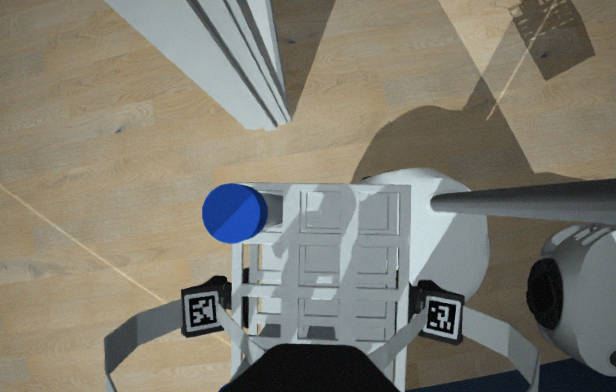

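Request:
execute_actions --actions '[{"r1":{"base":{"rotate_rad":-0.33},"pace":"slow"},"r2":{"base":{"translate_m":0.75}}}]' --cameras '[]'

Request:
execute_actions --actions '[{"r1":{"base":{"strafe_m":0.4},"pace":"slow"},"r2":{"base":{"translate_m":0.4},"pace":"slow"}}]' --cameras '[]'

Request:
execute_actions --actions '[{"r1":{"base":{"translate_m":-0.3},"pace":"slow"},"r2":{"joints":{"arm_m":0.5},"pace":"slow"}}]' --cameras '["r1_head_right_camera","r2_wrist_camera"]'

Scene clock: 145.33 s.
r1.base_odometry: x=-0.726 y=-2.519 heading=-2.309 (m, m, rad; r1's odometry frame)
r1.turned_by_wheels: -0.329 (rad since the last result)
r1.turned_by_imu: -0.336 (rad since the last result)
r1.base_tilt: forward=-0.8 right=+0.2 (deg)
r1.lidar_m: 1.78 1.85 1.49 1.47 1.19 1.05 1.10 0.27 0.25 1.68 1.71 1.85
r1.base_status: done
r1.joint_positions: lift_m=+0.900 arm_m=+0.001 wrist_yaw_rad=+0.000 wrist_pitch_rad=+1.570 wrist_roll_rad=+0.001 gripper_m=+0.031
r1.joint_status: not commanded
r1.motor_effort: lift_m=+16(17) arm_m=-5(4) wrist_yaw_rad=+1(0) wrist_pitch_rad=-2(1) wrist_roll_rad=-1(1) gripper_m=-29(28) wheel_0=+5(6) wheel_1=-1(3) wheel_2=+4(6) (%)
r1.hand_pose: x=+0.1719 y=-0.0874 z=+0.7899 quat_wxyz=(+0.707, +0.000, +0.707, +0.000) (m; r1's base frame)
r1.wrist_depth_mm: 1025 1025 1025 1042 1060 1060 1042 / 1008 1008 1042 1025 1060 1060 1078 / 1008 1008 1025 1042 1042 1042 1060 / 976 1008 213 215 1008 1042 1042 / 991 991 213 250 1042 1025 1060 / 976 991 189 212 190 1008 1025 / 960 171 175 193 327 329 1060
r2.base_odometry: x=+1.590 y=+1.900 heading=+0.760 (m, m, rad; r2's odometry frame)
r2.turned_by_wheels: +0.000 (rad since the last result)
r2.turned_by_imu: -0.003 (rad since the last result)
r2.base_tilt: forward=+0.6 right=-1.0 (deg)
r2.lidar_m: 0.81 0.85 2.32 1.42 0.62 0.66 1.11 0.55 0.52 1.20 1.25 0.88
r2.base_status: done
r2.joint_positions: lift_m=+1.000 arm_m=+0.031 wrist_yaw_rad=+0.000 wrist_pitch_rad=+1.570 wrist_roll_rad=+1.760 gripper_m=+0.010
r2.joint_status: not commanded
r2.motor_effort: lift_m=+14(14) arm_m=-5(6) wrist_yaw_rad=+1(0) wrist_pitch_rad=-1(1) wrist_roll_rad=+2(3) gripper_m=-23(25) wheel_0=-1(5) wheel_1=+1(5) wheel_2=+2(11) (%)
r2.hand_pose: x=+0.2021 y=-0.0874 z=+0.8900 quat_wxyz=(+0.451, +0.545, +0.450, -0.545) (m; r2's base frame)
r2.wrist_depth_mm: 1182 1160 1160 1138 1118 1025 750 / 1205 1160 1160 1138 1118 1118 1098 / 1182 1182 1160 1138 1138 1118 1098 / 1182 1182 1138 170 239 891 415 / 1182 1182 1160 169 202 878 1098 / 1182 1138 178 168 191 878 1060 / 1182 1182 1160 135 166 1078 1078
pictures: none
No camera images: the call's "cameras" was empty. Leave "cameras" out to get every camera's image.

Scene clock: 150.63 s.
r1.base_odometry: x=-0.430 y=-2.788 heading=-2.309 (m, m, rad; r1's odometry frame)
r1.turned_by_wheels: +0.000 (rad since the last result)
r1.turned_by_imu: -0.002 (rad since the last result)
r1.base_tilt: forward=-0.7 right=+0.1 (deg)
r1.lidar_m: 1.78 1.48 1.10 1.06 1.09 0.85 0.93 0.59 0.25 0.30 2.08 1.84
r1.base_status: done
r1.joint_positions: lift_m=+0.900 arm_m=+0.001 wrist_yaw_rad=+0.000 wrist_pitch_rad=+1.570 wrist_roll_rad=+0.001 gripper_m=+0.031
r1.joint_status: not commanded
r1.motor_effort: lift_m=+16(16) arm_m=-5(5) wrist_yaw_rad=+1(0) wrist_pitch_rad=-2(2) wrist_roll_rad=-1(1) gripper_m=-28(27) wheel_0=-3(5) wheel_1=+1(4) wheel_2=+0(1) (%)
r1.hand_pose: x=+0.1719 y=-0.0874 z=+0.7899 quat_wxyz=(+0.707, +0.000, +0.707, +0.000) (m; r1's base frame)
r1.wrist_depth_mm: 1042 1042 1025 1042 1078 1060 1098 / 991 1008 1008 1042 1042 1060 1060 / 1008 1008 1008 1025 1042 1060 1060 / 1008 1008 213 214 1042 1042 1060 / 1008 991 212 250 1025 1025 1042 / 991 1008 190 213 190 1025 1042 / 991 171 176 193 798 1008 1042
r2.base_odometry: x=+1.879 y=+2.176 heading=+0.760 (m, m, rad; r2's odometry frame)
r2.turned_by_wheels: +0.000 (rad since the last result)
r2.turned_by_imu: -0.002 (rad since the last result)
r2.base_tilt: forward=+0.6 right=-0.8 (deg)
r2.lidar_m: 0.43 0.45 0.60 2.50 1.07 0.88 1.20 0.83 1.06 1.20 0.66 0.45
r2.base_status: done
r2.joint_positions: lift_m=+1.000 arm_m=+0.031 wrist_yaw_rad=+0.000 wrist_pitch_rad=+1.570 wrist_roll_rad=+1.760 gripper_m=+0.010
r2.joint_status: not commanded
r2.motor_effort: lift_m=+14(14) arm_m=-6(6) wrist_yaw_rad=-1(1) wrist_pitch_rad=-1(0) wrist_roll_rad=+2(2) gripper_m=-24(24) wheel_0=+2(4) wheel_1=+1(5) wheel_2=-3(5) (%)
r2.hand_pose: x=+0.2021 y=-0.0874 z=+0.8900 quat_wxyz=(+0.451, +0.545, +0.450, -0.545) (m; r2's base frame)
r2.wrist_depth_mm: 421 1182 1138 1138 1118 1138 1098 / 421 1182 1160 1138 1118 1098 1098 / 418 1182 1160 1160 1118 1098 1098 / 413 1160 1160 170 239 891 413 / 413 1138 1118 169 202 904 1078 / 413 407 179 168 191 891 1078 / 410 410 1138 135 165 1098 1078
pictures: none
No camera images: the call's "cameras" was empty. Leave "cameras" out to get every camera's image.

Scene clock: 156.60 s.
torque_fault: r1.wrist_pitch_rad switched itself off since the last result.
r1.base_odometry: x=-0.228 y=-2.566 heading=-2.309 (m, m, rad; r1's odometry frame)
r1.turned_by_wheels: +0.000 (rad since the last result)
r1.turned_by_imu: +0.054 (rad since the last result)
r1.base_tilt: forward=-0.8 right=+0.2 (deg)
r1.lidar_m: 2.06 1.43 1.09 1.05 0.73 0.58 1.21 0.88 0.30 0.25 2.48 0.32
r1.base_status: done
r1.joint_positions: lift_m=+0.900 arm_m=+0.001 wrist_yaw_rad=+0.001 wrist_pitch_rad=+1.416 wrist_roll_rad=-0.001 gripper_m=+0.031
r1.joint_status: not commanded
r1.on_its_own: wrist_pitch_rad is off since a torque_fault, until you send "end_of_arm": "enable_torque" (your +1.570 is given up)
r1.motor_effort: lift_m=+17(17) arm_m=-5(5) wrist_yaw_rad=-4(72) wrist_pitch_rad=+0(100) wrist_roll_rad=+3(30) gripper_m=-27(34) wheel_0=+1(11) wheel_1=-4(9) wheel_2=+4(24) (%)
r1.hand_pose: x=+0.2165 y=-0.0874 z=+0.7933 quat_wxyz=(+0.760, -0.001, +0.650, +0.001) (m; r1's base frame)
r1.wrist_depth_mm: 1118 1160 1160 1138 1182 1160 1182 / 1098 1098 1118 1118 1118 1138 1182 / 1060 1078 1078 1078 1118 1098 1078 / 1025 1025 213 214 1060 1078 1078 / 1008 991 212 249 1025 1025 1042 / 960 976 203 212 190 1008 1008 / 931 170 175 193 183 148 1008
r2.base_odometry: x=+1.879 y=+2.176 heading=+0.760 (m, m, rad; r2's odometry frame)
r2.turned_by_wheels: +0.000 (rad since the last result)
r2.turned_by_imu: -0.001 (rad since the last result)
r2.base_tilt: forward=+0.6 right=-0.8 (deg)
r2.lidar_m: 0.43 0.44 0.60 2.53 1.08 0.90 1.16 0.83 1.04 1.19 0.66 0.47
r2.base_status: not commanded
r2.joint_positions: lift_m=+1.000 arm_m=+0.499 wrist_yaw_rad=+0.000 wrist_pitch_rad=+1.570 wrist_roll_rad=+1.760 gripper_m=+0.010
r2.joint_status: all done
r2.motor_effort: lift_m=+14(14) arm_m=+6(6) wrist_yaw_rad=-2(1) wrist_pitch_rad=+1(0) wrist_roll_rad=+2(2) gripper_m=-24(23) wheel_0=+2(2) wheel_1=+1(1) wheel_2=-3(3) (%)
r2.hand_pose: x=+0.6700 y=-0.0874 z=+0.8900 quat_wxyz=(+0.451, +0.545, +0.450, -0.545) (m; r2's base frame)
r2.wrist_depth_mm: 415 410 407 402 392 1118 1098 / 415 410 402 397 392 392 1078 / 415 407 404 394 389 389 1078 / 410 407 399 170 239 382 878 / 410 404 399 169 202 379 866 / 410 404 179 169 193 382 1078 / 410 402 399 135 166 382 1060
pictures: r1_head_right_camera, r2_wrist_camera
Images, in order (width x height): r1_head_right_camera 420x672, r2_wrist_camera 616x392.

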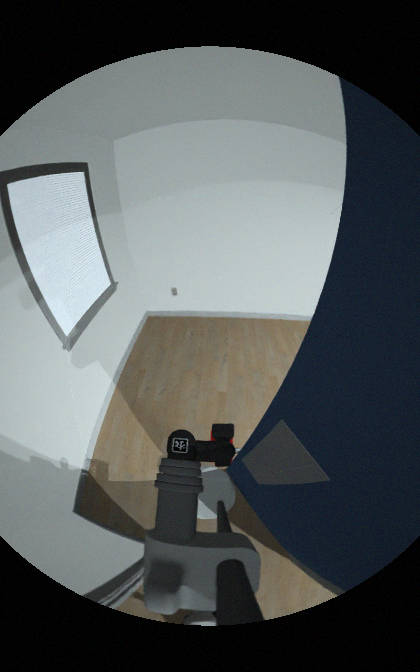

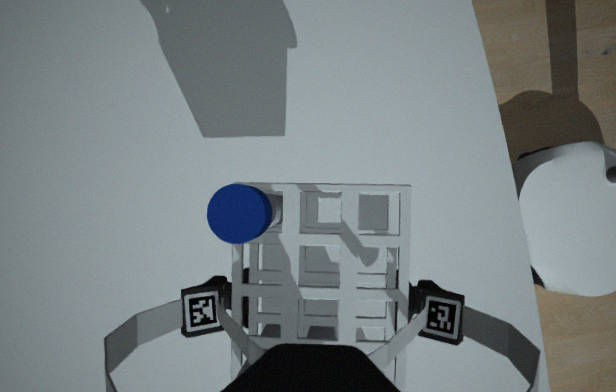

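Request:
execute_actions --actions '[{"r1":{"base":{"translate_m":0.07},"pace":"slow"},"r2":{"joints":{"lift_m":0.9},"pace":"slow"}}]' --cameras '[]'

Request:
execute_actions --actions '[{"r1":{"end_of_arm":"enable_torque"},"r2":{"joints":{"lift_m":0.866},"pace":"slow"}}]' --cameras '[]'

Request:
execute_actions --actions '[{"r1":{"base":{"rotate_rad":1.5},"joints":{"wrist_pitch_rad":1.57},"pace":"slow"}}]' --cameras '["r1_head_right_camera","r1_wrist_camera"]'

Scene clock: 163.23 s.
r1.base_odometry: x=-0.275 y=-2.618 heading=-2.309 (m, m, rad; r1's odometry frame)
r1.turned_by_wheels: +0.000 (rad since the last result)
r1.turned_by_imu: -0.001 (rad since the last result)
r1.base_tilt: forward=-0.7 right=+0.2 (deg)
r1.lidar_m: 1.97 1.40 1.10 1.05 0.83 0.65 1.27 0.75 0.27 0.25 2.28 2.04
r1.base_status: done
r1.joint_positions: lift_m=+0.900 arm_m=+0.001 wrist_yaw_rad=+0.000 wrist_pitch_rad=+1.452 wrist_roll_rad=-0.001 gripper_m=+0.031
r1.joint_status: not commanded
r1.on_its_own: wrist_pitch_rad is off since a torque_fault, until you send "end_of_arm": "enable_torque" (your +1.570 is given up)
r1.motor_effort: lift_m=+17(17) arm_m=-5(5) wrist_yaw_rad=-1(4) wrist_pitch_rad=-1(0) wrist_roll_rad=+2(3) gripper_m=-26(30) wheel_0=+4(8) wheel_1=+1(2) wheel_2=-4(6) (%)
r1.hand_pose: x=+0.2060 y=-0.0874 z=+0.7919 quat_wxyz=(+0.748, +0.000, +0.664, +0.000) (m; r1's base frame)
r1.wrist_depth_mm: 1098 1098 1118 1118 1118 1138 1160 / 1078 1098 1078 1098 1118 1138 1118 / 1025 1060 1042 1060 1078 1098 1118 / 1008 1025 214 215 1025 1042 1098 / 991 991 212 249 1025 1042 1042 / 960 976 189 213 190 1008 1025 / 960 171 176 193 283 976 991
r2.base_odometry: x=+1.879 y=+2.176 heading=+0.760 (m, m, rad; r2's odometry frame)
r2.turned_by_wheels: +0.000 (rad since the last result)
r2.turned_by_imu: -0.001 (rad since the last result)
r2.base_tilt: forward=+0.5 right=-0.8 (deg)
r2.lidar_m: 0.42 0.43 0.61 2.51 1.05 0.90 1.16 0.83 1.05 1.19 0.68 0.45
r2.base_status: not commanded
r2.joint_positions: lift_m=+0.900 arm_m=+0.499 wrist_yaw_rad=+0.000 wrist_pitch_rad=+1.570 wrist_roll_rad=+1.760 gripper_m=+0.010
r2.joint_status: all done
r2.motor_effort: lift_m=+13(12) arm_m=+7(6) wrist_yaw_rad=+0(0) wrist_pitch_rad=+0(1) wrist_roll_rad=+2(1) gripper_m=-24(24) wheel_0=+2(2) wheel_1=+1(1) wheel_2=-3(3) (%)
r2.hand_pose: x=+0.6700 y=-0.0874 z=+0.7901 quat_wxyz=(+0.451, +0.545, +0.450, -0.545) (m; r2's base frame)
r2.wrist_depth_mm: 307 306 301 297 290 289 1008 / 309 306 301 297 293 287 976 / 307 304 298 296 290 286 285 / 307 300 298 170 239 287 282 / 304 298 296 169 202 285 282 / 303 301 179 168 191 281 281 / 303 297 297 135 166 283 278
pictures: none
No camera images: the call's "cameras" was empty. Leave "cameras" out to get every camera's image.

Scene clock: 164.33 s.
r1.base_odometry: x=-0.275 y=-2.618 heading=-2.309 (m, m, rad; r1's odometry frame)
r1.turned_by_wheels: +0.000 (rad since the last result)
r1.turned_by_imu: +0.000 (rad since the last result)
r1.base_tilt: forward=-0.8 right=+0.1 (deg)
r1.lidar_m: 1.97 1.42 1.08 1.06 0.82 0.64 1.27 0.72 0.29 0.25 2.26 2.03
r1.base_status: not commanded
r1.joint_positions: lift_m=+0.900 arm_m=+0.001 wrist_yaw_rad=+0.000 wrist_pitch_rad=+1.453 wrist_roll_rad=-0.001 gripper_m=+0.031
r1.joint_status: not commanded
r1.end_of_arm: enable_torque: each motor that was off is on again
r1.on_its_own: wrist_pitch_rad is held at +1.453, not at your +1.570, since a torque_fault
r1.motor_effort: lift_m=+17(18) arm_m=-5(6) wrist_yaw_rad=-1(1) wrist_pitch_rad=+0(0) wrist_roll_rad=+2(2) gripper_m=-27(28) wheel_0=+4(4) wheel_1=+1(1) wheel_2=-4(5) (%)
r1.hand_pose: x=+0.2059 y=-0.0874 z=+0.7919 quat_wxyz=(+0.748, +0.000, +0.664, +0.000) (m; r1's base frame)
r1.wrist_depth_mm: 1098 1118 1078 1098 1138 1138 1160 / 1078 1078 1060 1098 1078 1118 1118 / 1042 1042 1042 1078 1078 1078 1098 / 1008 1025 213 215 1060 1060 1060 / 991 991 213 251 1042 1025 1008 / 960 991 189 212 190 1008 1025 / 960 171 175 194 281 976 991
r2.base_odometry: x=+1.879 y=+2.176 heading=+0.760 (m, m, rad; r2's odometry frame)
r2.turned_by_wheels: +0.000 (rad since the last result)
r2.turned_by_imu: +0.000 (rad since the last result)
r2.base_tilt: forward=+0.6 right=-0.8 (deg)
r2.lidar_m: 0.42 0.45 0.58 2.53 1.07 0.90 1.19 0.84 1.05 1.19 0.66 0.48
r2.base_status: not commanded
r2.joint_positions: lift_m=+0.866 arm_m=+0.499 wrist_yaw_rad=+0.000 wrist_pitch_rad=+1.570 wrist_roll_rad=+1.760 gripper_m=+0.010
r2.joint_status: all done
r2.motor_effort: lift_m=+13(12) arm_m=+6(6) wrist_yaw_rad=+0(1) wrist_pitch_rad=-1(0) wrist_roll_rad=+2(2) gripper_m=-23(25) wheel_0=+3(3) wheel_1=+1(1) wheel_2=-3(3) (%)
r2.hand_pose: x=+0.6700 y=-0.0874 z=+0.7561 quat_wxyz=(+0.451, +0.545, +0.450, -0.545) (m; r2's base frame)
r2.wrist_depth_mm: 273 270 265 262 257 254 251 / 272 268 265 260 259 254 251 / 270 266 264 260 255 253 250 / 272 267 262 170 240 252 250 / 270 266 260 169 202 251 248 / 268 266 179 168 192 249 248 / 268 263 262 135 165 249 247
pictures: none
No camera images: the call's "cameras" was empty. Leave "cameras" out to get every camera's image.

Scene clock: 167.13 s.
r1.base_odometry: x=-0.275 y=-2.618 heading=-0.809 (m, m, rad; r1's odometry frame)
r1.turned_by_wheels: +1.500 (rad since the last result)
r1.turned_by_imu: +1.520 (rad since the last result)
r1.base_tilt: forward=-0.7 right=+0.1 (deg)
r1.lidar_m: 1.06 0.90 0.64 1.27 0.96 0.30 0.25 2.12 2.06 1.98 1.50 0.28
r1.base_status: done
r1.joint_positions: lift_m=+0.900 arm_m=+0.001 wrist_yaw_rad=+0.000 wrist_pitch_rad=+1.570 wrist_roll_rad=-0.001 gripper_m=+0.031
r1.joint_status: all done
r1.motor_effort: lift_m=+17(17) arm_m=-5(5) wrist_yaw_rad=+0(1) wrist_pitch_rad=-1(1) wrist_roll_rad=+2(2) gripper_m=-25(27) wheel_0=-2(4) wheel_1=-3(10) wheel_2=-1(7) (%)
r1.hand_pose: x=+0.1721 y=-0.0874 z=+0.7899 quat_wxyz=(+0.707, +0.000, +0.707, +0.000) (m; r1's base frame)
r1.wrist_depth_mm: 1025 1025 1025 1042 1060 1078 1042 / 1008 1025 1025 1060 1042 1060 1078 / 1008 991 1025 1025 1060 1060 1078 / 991 1008 213 215 1025 1025 1060 / 976 991 212 251 1025 1042 1060 / 991 976 189 212 190 1042 1025 / 976 172 175 194 1008 1008 1025
r2.base_odometry: x=+1.879 y=+2.176 heading=+0.760 (m, m, rad; r2's odometry frame)
r2.turned_by_wheels: +0.000 (rad since the last result)
r2.turned_by_imu: -0.001 (rad since the last result)
r2.base_tilt: forward=+0.5 right=-0.8 (deg)
r2.lidar_m: 0.42 0.46 0.60 2.52 1.09 0.89 1.17 0.81 1.06 1.20 0.66 0.46
r2.base_status: not commanded
r2.joint_positions: lift_m=+0.866 arm_m=+0.499 wrist_yaw_rad=+0.000 wrist_pitch_rad=+1.570 wrist_roll_rad=+1.760 gripper_m=+0.010
r2.joint_status: not commanded
r2.motor_effort: lift_m=+13(13) arm_m=+6(6) wrist_yaw_rad=+0(1) wrist_pitch_rad=+0(2) wrist_roll_rad=+2(2) gripper_m=-23(25) wheel_0=+3(3) wheel_1=+1(1) wheel_2=-3(3) (%)
r2.hand_pose: x=+0.6700 y=-0.0874 z=+0.7561 quat_wxyz=(+0.451, +0.545, +0.450, -0.545) (m; r2's base frame)
r2.wrist_depth_mm: 273 270 266 262 257 254 252 / 273 268 264 262 257 253 251 / 273 268 263 260 258 253 251 / 270 267 263 170 239 251 250 / 270 265 264 169 202 251 248 / 270 264 179 169 192 250 248 / 268 263 259 135 165 249 246
pictures: r1_head_right_camera, r1_wrist_camera
Images, in order (width x height): r1_head_right_camera 420x672, r1_wrist_camera 616x392.

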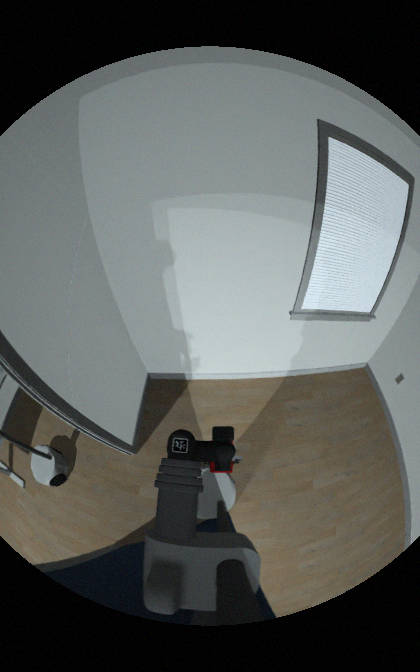

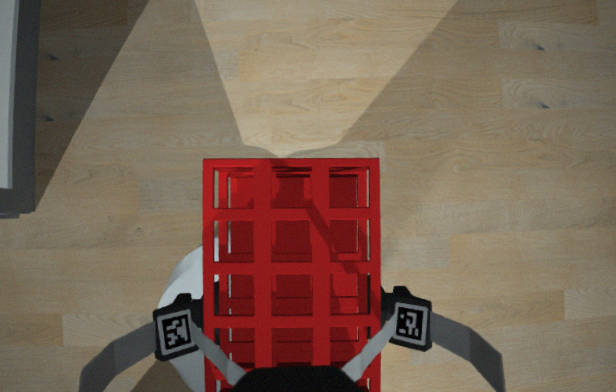

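Request:
execute_actions --actions '[{"r1":{"base":{"translate_m":0.4},"pace":"slow"},"r2":{"joints":{"gripper_m":0.14,"lift_m":0.862},"pace":"slow"}}]' --cameras '["r1_head_left_camera"]'

Request:
execute_actions --actions '[{"r1":{"base":{"strafe_m":-0.6}},"r2":{"joints":{"lift_m":1.0}}}]' --cameras '[]'

Request:
execute_actions --actions '[{"r1":{"base":{"rotate_rad":3.1}},"r2":{"base":{"translate_m":-0.2},"joints":{"arm_m":0.01}}}]' --cameras '["r1_head_left_camera"]'

Scene clock: 178.00 s.
r1.base_odometry: x=+0.001 y=-2.907 heading=-0.809 (m, m, rad; r1's odometry frame)
r1.turned_by_wheels: +0.000 (rad since the last result)
r1.turned_by_imu: -0.002 (rad since the last result)
r1.base_tilt: forward=-0.7 right=+0.2 (deg)
r1.lidar_m: 0.64 0.67 0.63 0.61 0.59 0.87 2.34 2.54 2.07 1.98 0.91 0.27
r1.base_status: done
r1.joint_positions: lift_m=+0.900 arm_m=+0.001 wrist_yaw_rad=+0.000 wrist_pitch_rad=+1.570 wrist_roll_rad=-0.001 gripper_m=+0.031
r1.joint_status: not commanded
r1.motor_effort: lift_m=+17(17) arm_m=-5(5) wrist_yaw_rad=+0(1) wrist_pitch_rad=+0(2) wrist_roll_rad=+2(2) gripper_m=-25(27) wheel_0=+3(6) wheel_1=+0(2) wheel_2=-1(9) (%)
r1.hand_pose: x=+0.1721 y=-0.0874 z=+0.7899 quat_wxyz=(+0.707, +0.000, +0.707, +0.000) (m; r1's base frame)
r1.wrist_depth_mm: 854 878 931 917 946 931 976 / 1008 1008 1025 1042 1042 1060 1098 / 1025 1008 1025 1025 1042 1060 1060 / 1008 1025 214 215 1025 1042 1025 / 960 991 212 251 1025 1025 1042 / 991 991 189 211 189 1025 1042 / 976 171 175 193 1008 1008 1025
r2.base_odometry: x=+1.879 y=+2.176 heading=+0.760 (m, m, rad; r2's odometry frame)
r2.turned_by_wheels: +0.000 (rad since the last result)
r2.turned_by_imu: -0.002 (rad since the last result)
r2.base_tilt: forward=+0.6 right=-0.9 (deg)
r2.lidar_m: 0.43 0.44 0.60 2.52 1.07 0.84 0.79 0.84 1.04 1.20 0.67 0.46
r2.base_status: not commanded
r2.joint_positions: lift_m=+0.862 arm_m=+0.499 wrist_yaw_rad=+0.000 wrist_pitch_rad=+1.570 wrist_roll_rad=+1.760 gripper_m=+0.140
r2.joint_status: all done
r2.motor_effort: lift_m=+13(11) arm_m=+6(6) wrist_yaw_rad=+1(2) wrist_pitch_rad=+0(4) wrist_roll_rad=+2(2) gripper_m=-1(20) wheel_0=+2(3) wheel_1=+1(1) wheel_2=-3(3) (%)
r2.hand_pose: x=+0.6700 y=-0.0874 z=+0.7521 quat_wxyz=(+0.451, +0.545, +0.450, -0.545) (m; r2's base frame)
r2.wrist_depth_mm: 271 266 264 258 255 251 248 / 270 265 262 257 254 251 248 / 268 265 259 257 252 250 245 / 267 263 259 251 251 249 246 / 265 262 257 213 249 248 246 / 265 260 197 179 185 207 245 / 264 262 257 117 248 245 243
pictures: r1_head_left_camera
Images, in order (width x height): r1_head_left_camera 420x672.

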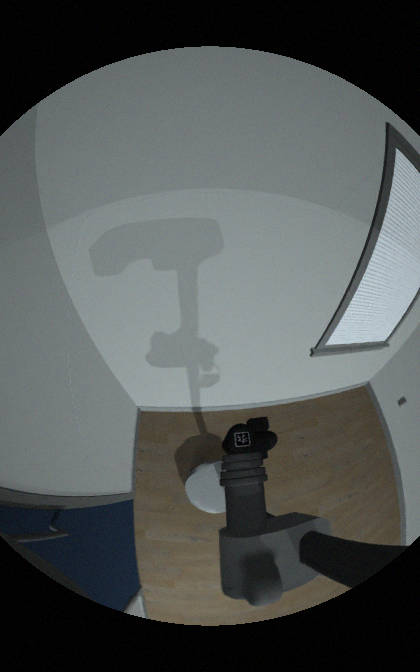

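Scene clock: 181.33 s.
r1.base_odometry: x=-0.433 y=-3.321 heading=-0.809 (m, m, rad; r1's odometry frame)
r1.turned_by_wheels: +0.000 (rad since the last result)
r1.turned_by_imu: -0.001 (rad since the last result)
r1.base_tilt: forward=-0.8 right=+0.2 (deg)
r1.lidar_m: 0.63 0.70 0.94 1.18 1.25 1.70 2.43 2.01 1.44 1.37 0.94 0.29
r1.base_status: done
r1.joint_positions: lift_m=+0.900 arm_m=+0.001 wrist_yaw_rad=+0.000 wrist_pitch_rad=+1.570 wrist_roll_rad=-0.001 gripper_m=+0.031
r1.joint_status: not commanded
r1.motor_effort: lift_m=+18(17) arm_m=-5(5) wrist_yaw_rad=+0(0) wrist_pitch_rad=-1(1) wrist_roll_rad=+2(2) gripper_m=-27(26) wheel_0=+1(8) wheel_1=+0(7) wheel_2=+0(1) (%)
r1.hand_pose: x=+0.1720 y=-0.0874 z=+0.7899 quat_wxyz=(+0.707, +0.000, +0.707, +0.000) (m; r1's base frame)
r1.wrist_depth_mm: 891 917 931 976 976 976 976 / 1008 1008 1042 1025 1042 1060 1060 / 991 991 1042 1025 1042 1042 1060 / 991 1008 214 214 1042 1060 1060 / 991 991 213 249 1042 1025 1042 / 976 991 189 211 190 1042 1042 / 960 171 175 193 1008 1008 1042
r2.base_odometry: x=+1.879 y=+2.176 heading=+0.760 (m, m, rad; r2's odometry frame)
r2.turned_by_wheels: +0.000 (rad since the last result)
r2.turned_by_imu: -0.001 (rad since the last result)
r2.base_tilt: forward=+0.6 right=-0.9 (deg)
r2.lidar_m: 0.44 0.45 0.61 2.52 1.07 0.86 0.80 0.84 1.05 1.19 0.65 0.49
r2.base_status: not commanded
r2.joint_positions: lift_m=+1.000 arm_m=+0.499 wrist_yaw_rad=+0.000 wrist_pitch_rad=+1.570 wrist_roll_rad=+1.760 gripper_m=+0.140
r2.joint_status: all done
r2.motor_effort: lift_m=+22(25) arm_m=+6(6) wrist_yaw_rad=-1(2) wrist_pitch_rad=-1(0) wrist_roll_rad=+2(1) gripper_m=-1(0) wheel_0=+3(3) wheel_1=+1(1) wheel_2=-3(3) (%)
r2.hand_pose: x=+0.6700 y=-0.0874 z=+0.8893 quat_wxyz=(+0.451, +0.545, +0.450, -0.545) (m; r2's base frame)
r2.wrist_depth_mm: 418 410 402 397 394 1118 1098 / 413 407 402 397 392 387 1078 / 413 407 397 397 392 384 1098 / 413 402 399 389 392 382 891 / 407 404 399 353 387 384 854 / 407 402 392 314 384 208 1078 / 407 402 397 117 384 382 1078
pictures: none
No camera images: the call's "cameras" was empty. Leave "cameras" out to get every camera's image.

Scene clock: 184.27 s.
r1.base_odometry: x=-0.433 y=-3.321 heading=+2.291 (m, m, rad; r1's odometry frame)
r1.turned_by_wheels: +3.100 (rad since the last result)
r1.turned_by_imu: +3.144 (rad since the last result)
r1.base_tilt: forward=-0.7 right=+0.1 (deg)
r1.lidar_m: 2.41 2.11 1.47 1.37 1.01 0.67 0.64 0.71 0.91 1.17 1.22 0.27
r1.base_status: done
r1.joint_positions: lift_m=+0.900 arm_m=+0.001 wrist_yaw_rad=+0.000 wrist_pitch_rad=+1.570 wrist_roll_rad=-0.001 gripper_m=+0.031
r1.joint_status: not commanded
r1.motor_effort: lift_m=+17(17) arm_m=-5(5) wrist_yaw_rad=+0(0) wrist_pitch_rad=+0(2) wrist_roll_rad=+2(2) gripper_m=-26(26) wheel_0=-2(7) wheel_1=+1(10) wheel_2=-1(6) (%)
r1.hand_pose: x=+0.1721 y=-0.0874 z=+0.7899 quat_wxyz=(+0.707, +0.000, +0.707, +0.000) (m; r1's base frame)
r1.wrist_depth_mm: 1025 1025 1042 1042 1078 1098 1098 / 991 1008 1008 1042 1042 1060 1098 / 1008 991 1008 1025 1060 1042 1060 / 976 991 214 214 1042 1025 1042 / 991 1008 211 250 1025 1008 1060 / 991 991 189 213 190 1025 1025 / 960 171 175 194 1008 1008 1025
r2.base_odometry: x=+1.734 y=+2.038 heading=+0.760 (m, m, rad; r2's odometry frame)
r2.turned_by_wheels: +0.000 (rad since the last result)
r2.turned_by_imu: +0.000 (rad since the last result)
r2.base_tilt: forward=+0.6 right=-0.8 (deg)
r2.lidar_m: 0.63 0.66 2.06 2.24 0.76 0.64 0.61 0.63 0.77 1.21 0.96 0.66
r2.base_status: done
r2.joint_positions: lift_m=+1.000 arm_m=+0.011 wrist_yaw_rad=+0.000 wrist_pitch_rad=+1.570 wrist_roll_rad=+1.760 gripper_m=+0.140
r2.joint_status: all done
r2.motor_effort: lift_m=+22(22) arm_m=-6(7) wrist_yaw_rad=+1(0) wrist_pitch_rad=-1(1) wrist_roll_rad=+2(2) gripper_m=+1(0) wheel_0=-1(6) wheel_1=-1(7) wheel_2=+1(11) (%)
r2.hand_pose: x=+0.1821 y=-0.0874 z=+0.8893 quat_wxyz=(+0.451, +0.545, +0.450, -0.545) (m; r2's base frame)
r2.wrist_depth_mm: 1182 1182 1160 1138 1098 1118 1008 / 1182 1160 1182 1118 1118 1098 1078 / 1182 1160 1138 1118 1118 1098 1118 / 1160 1160 1182 1118 891 904 387 / 1205 1160 1160 1118 904 1078 1078 / 1160 1160 1160 1138 904 207 1098 / 1182 1138 1138 117 1118 1098 1098
pictures: r1_head_left_camera
Images, in order (width x height): r1_head_left_camera 420x672.

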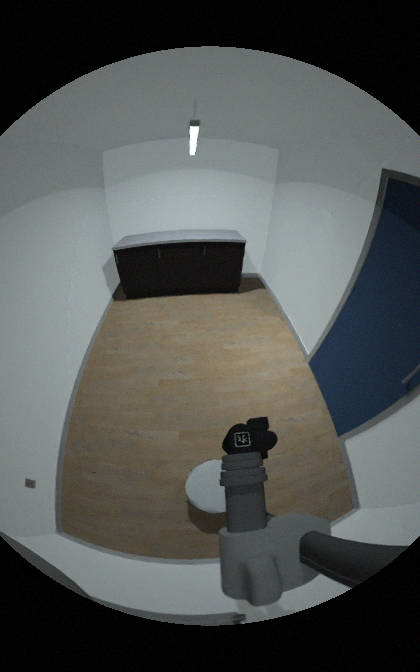

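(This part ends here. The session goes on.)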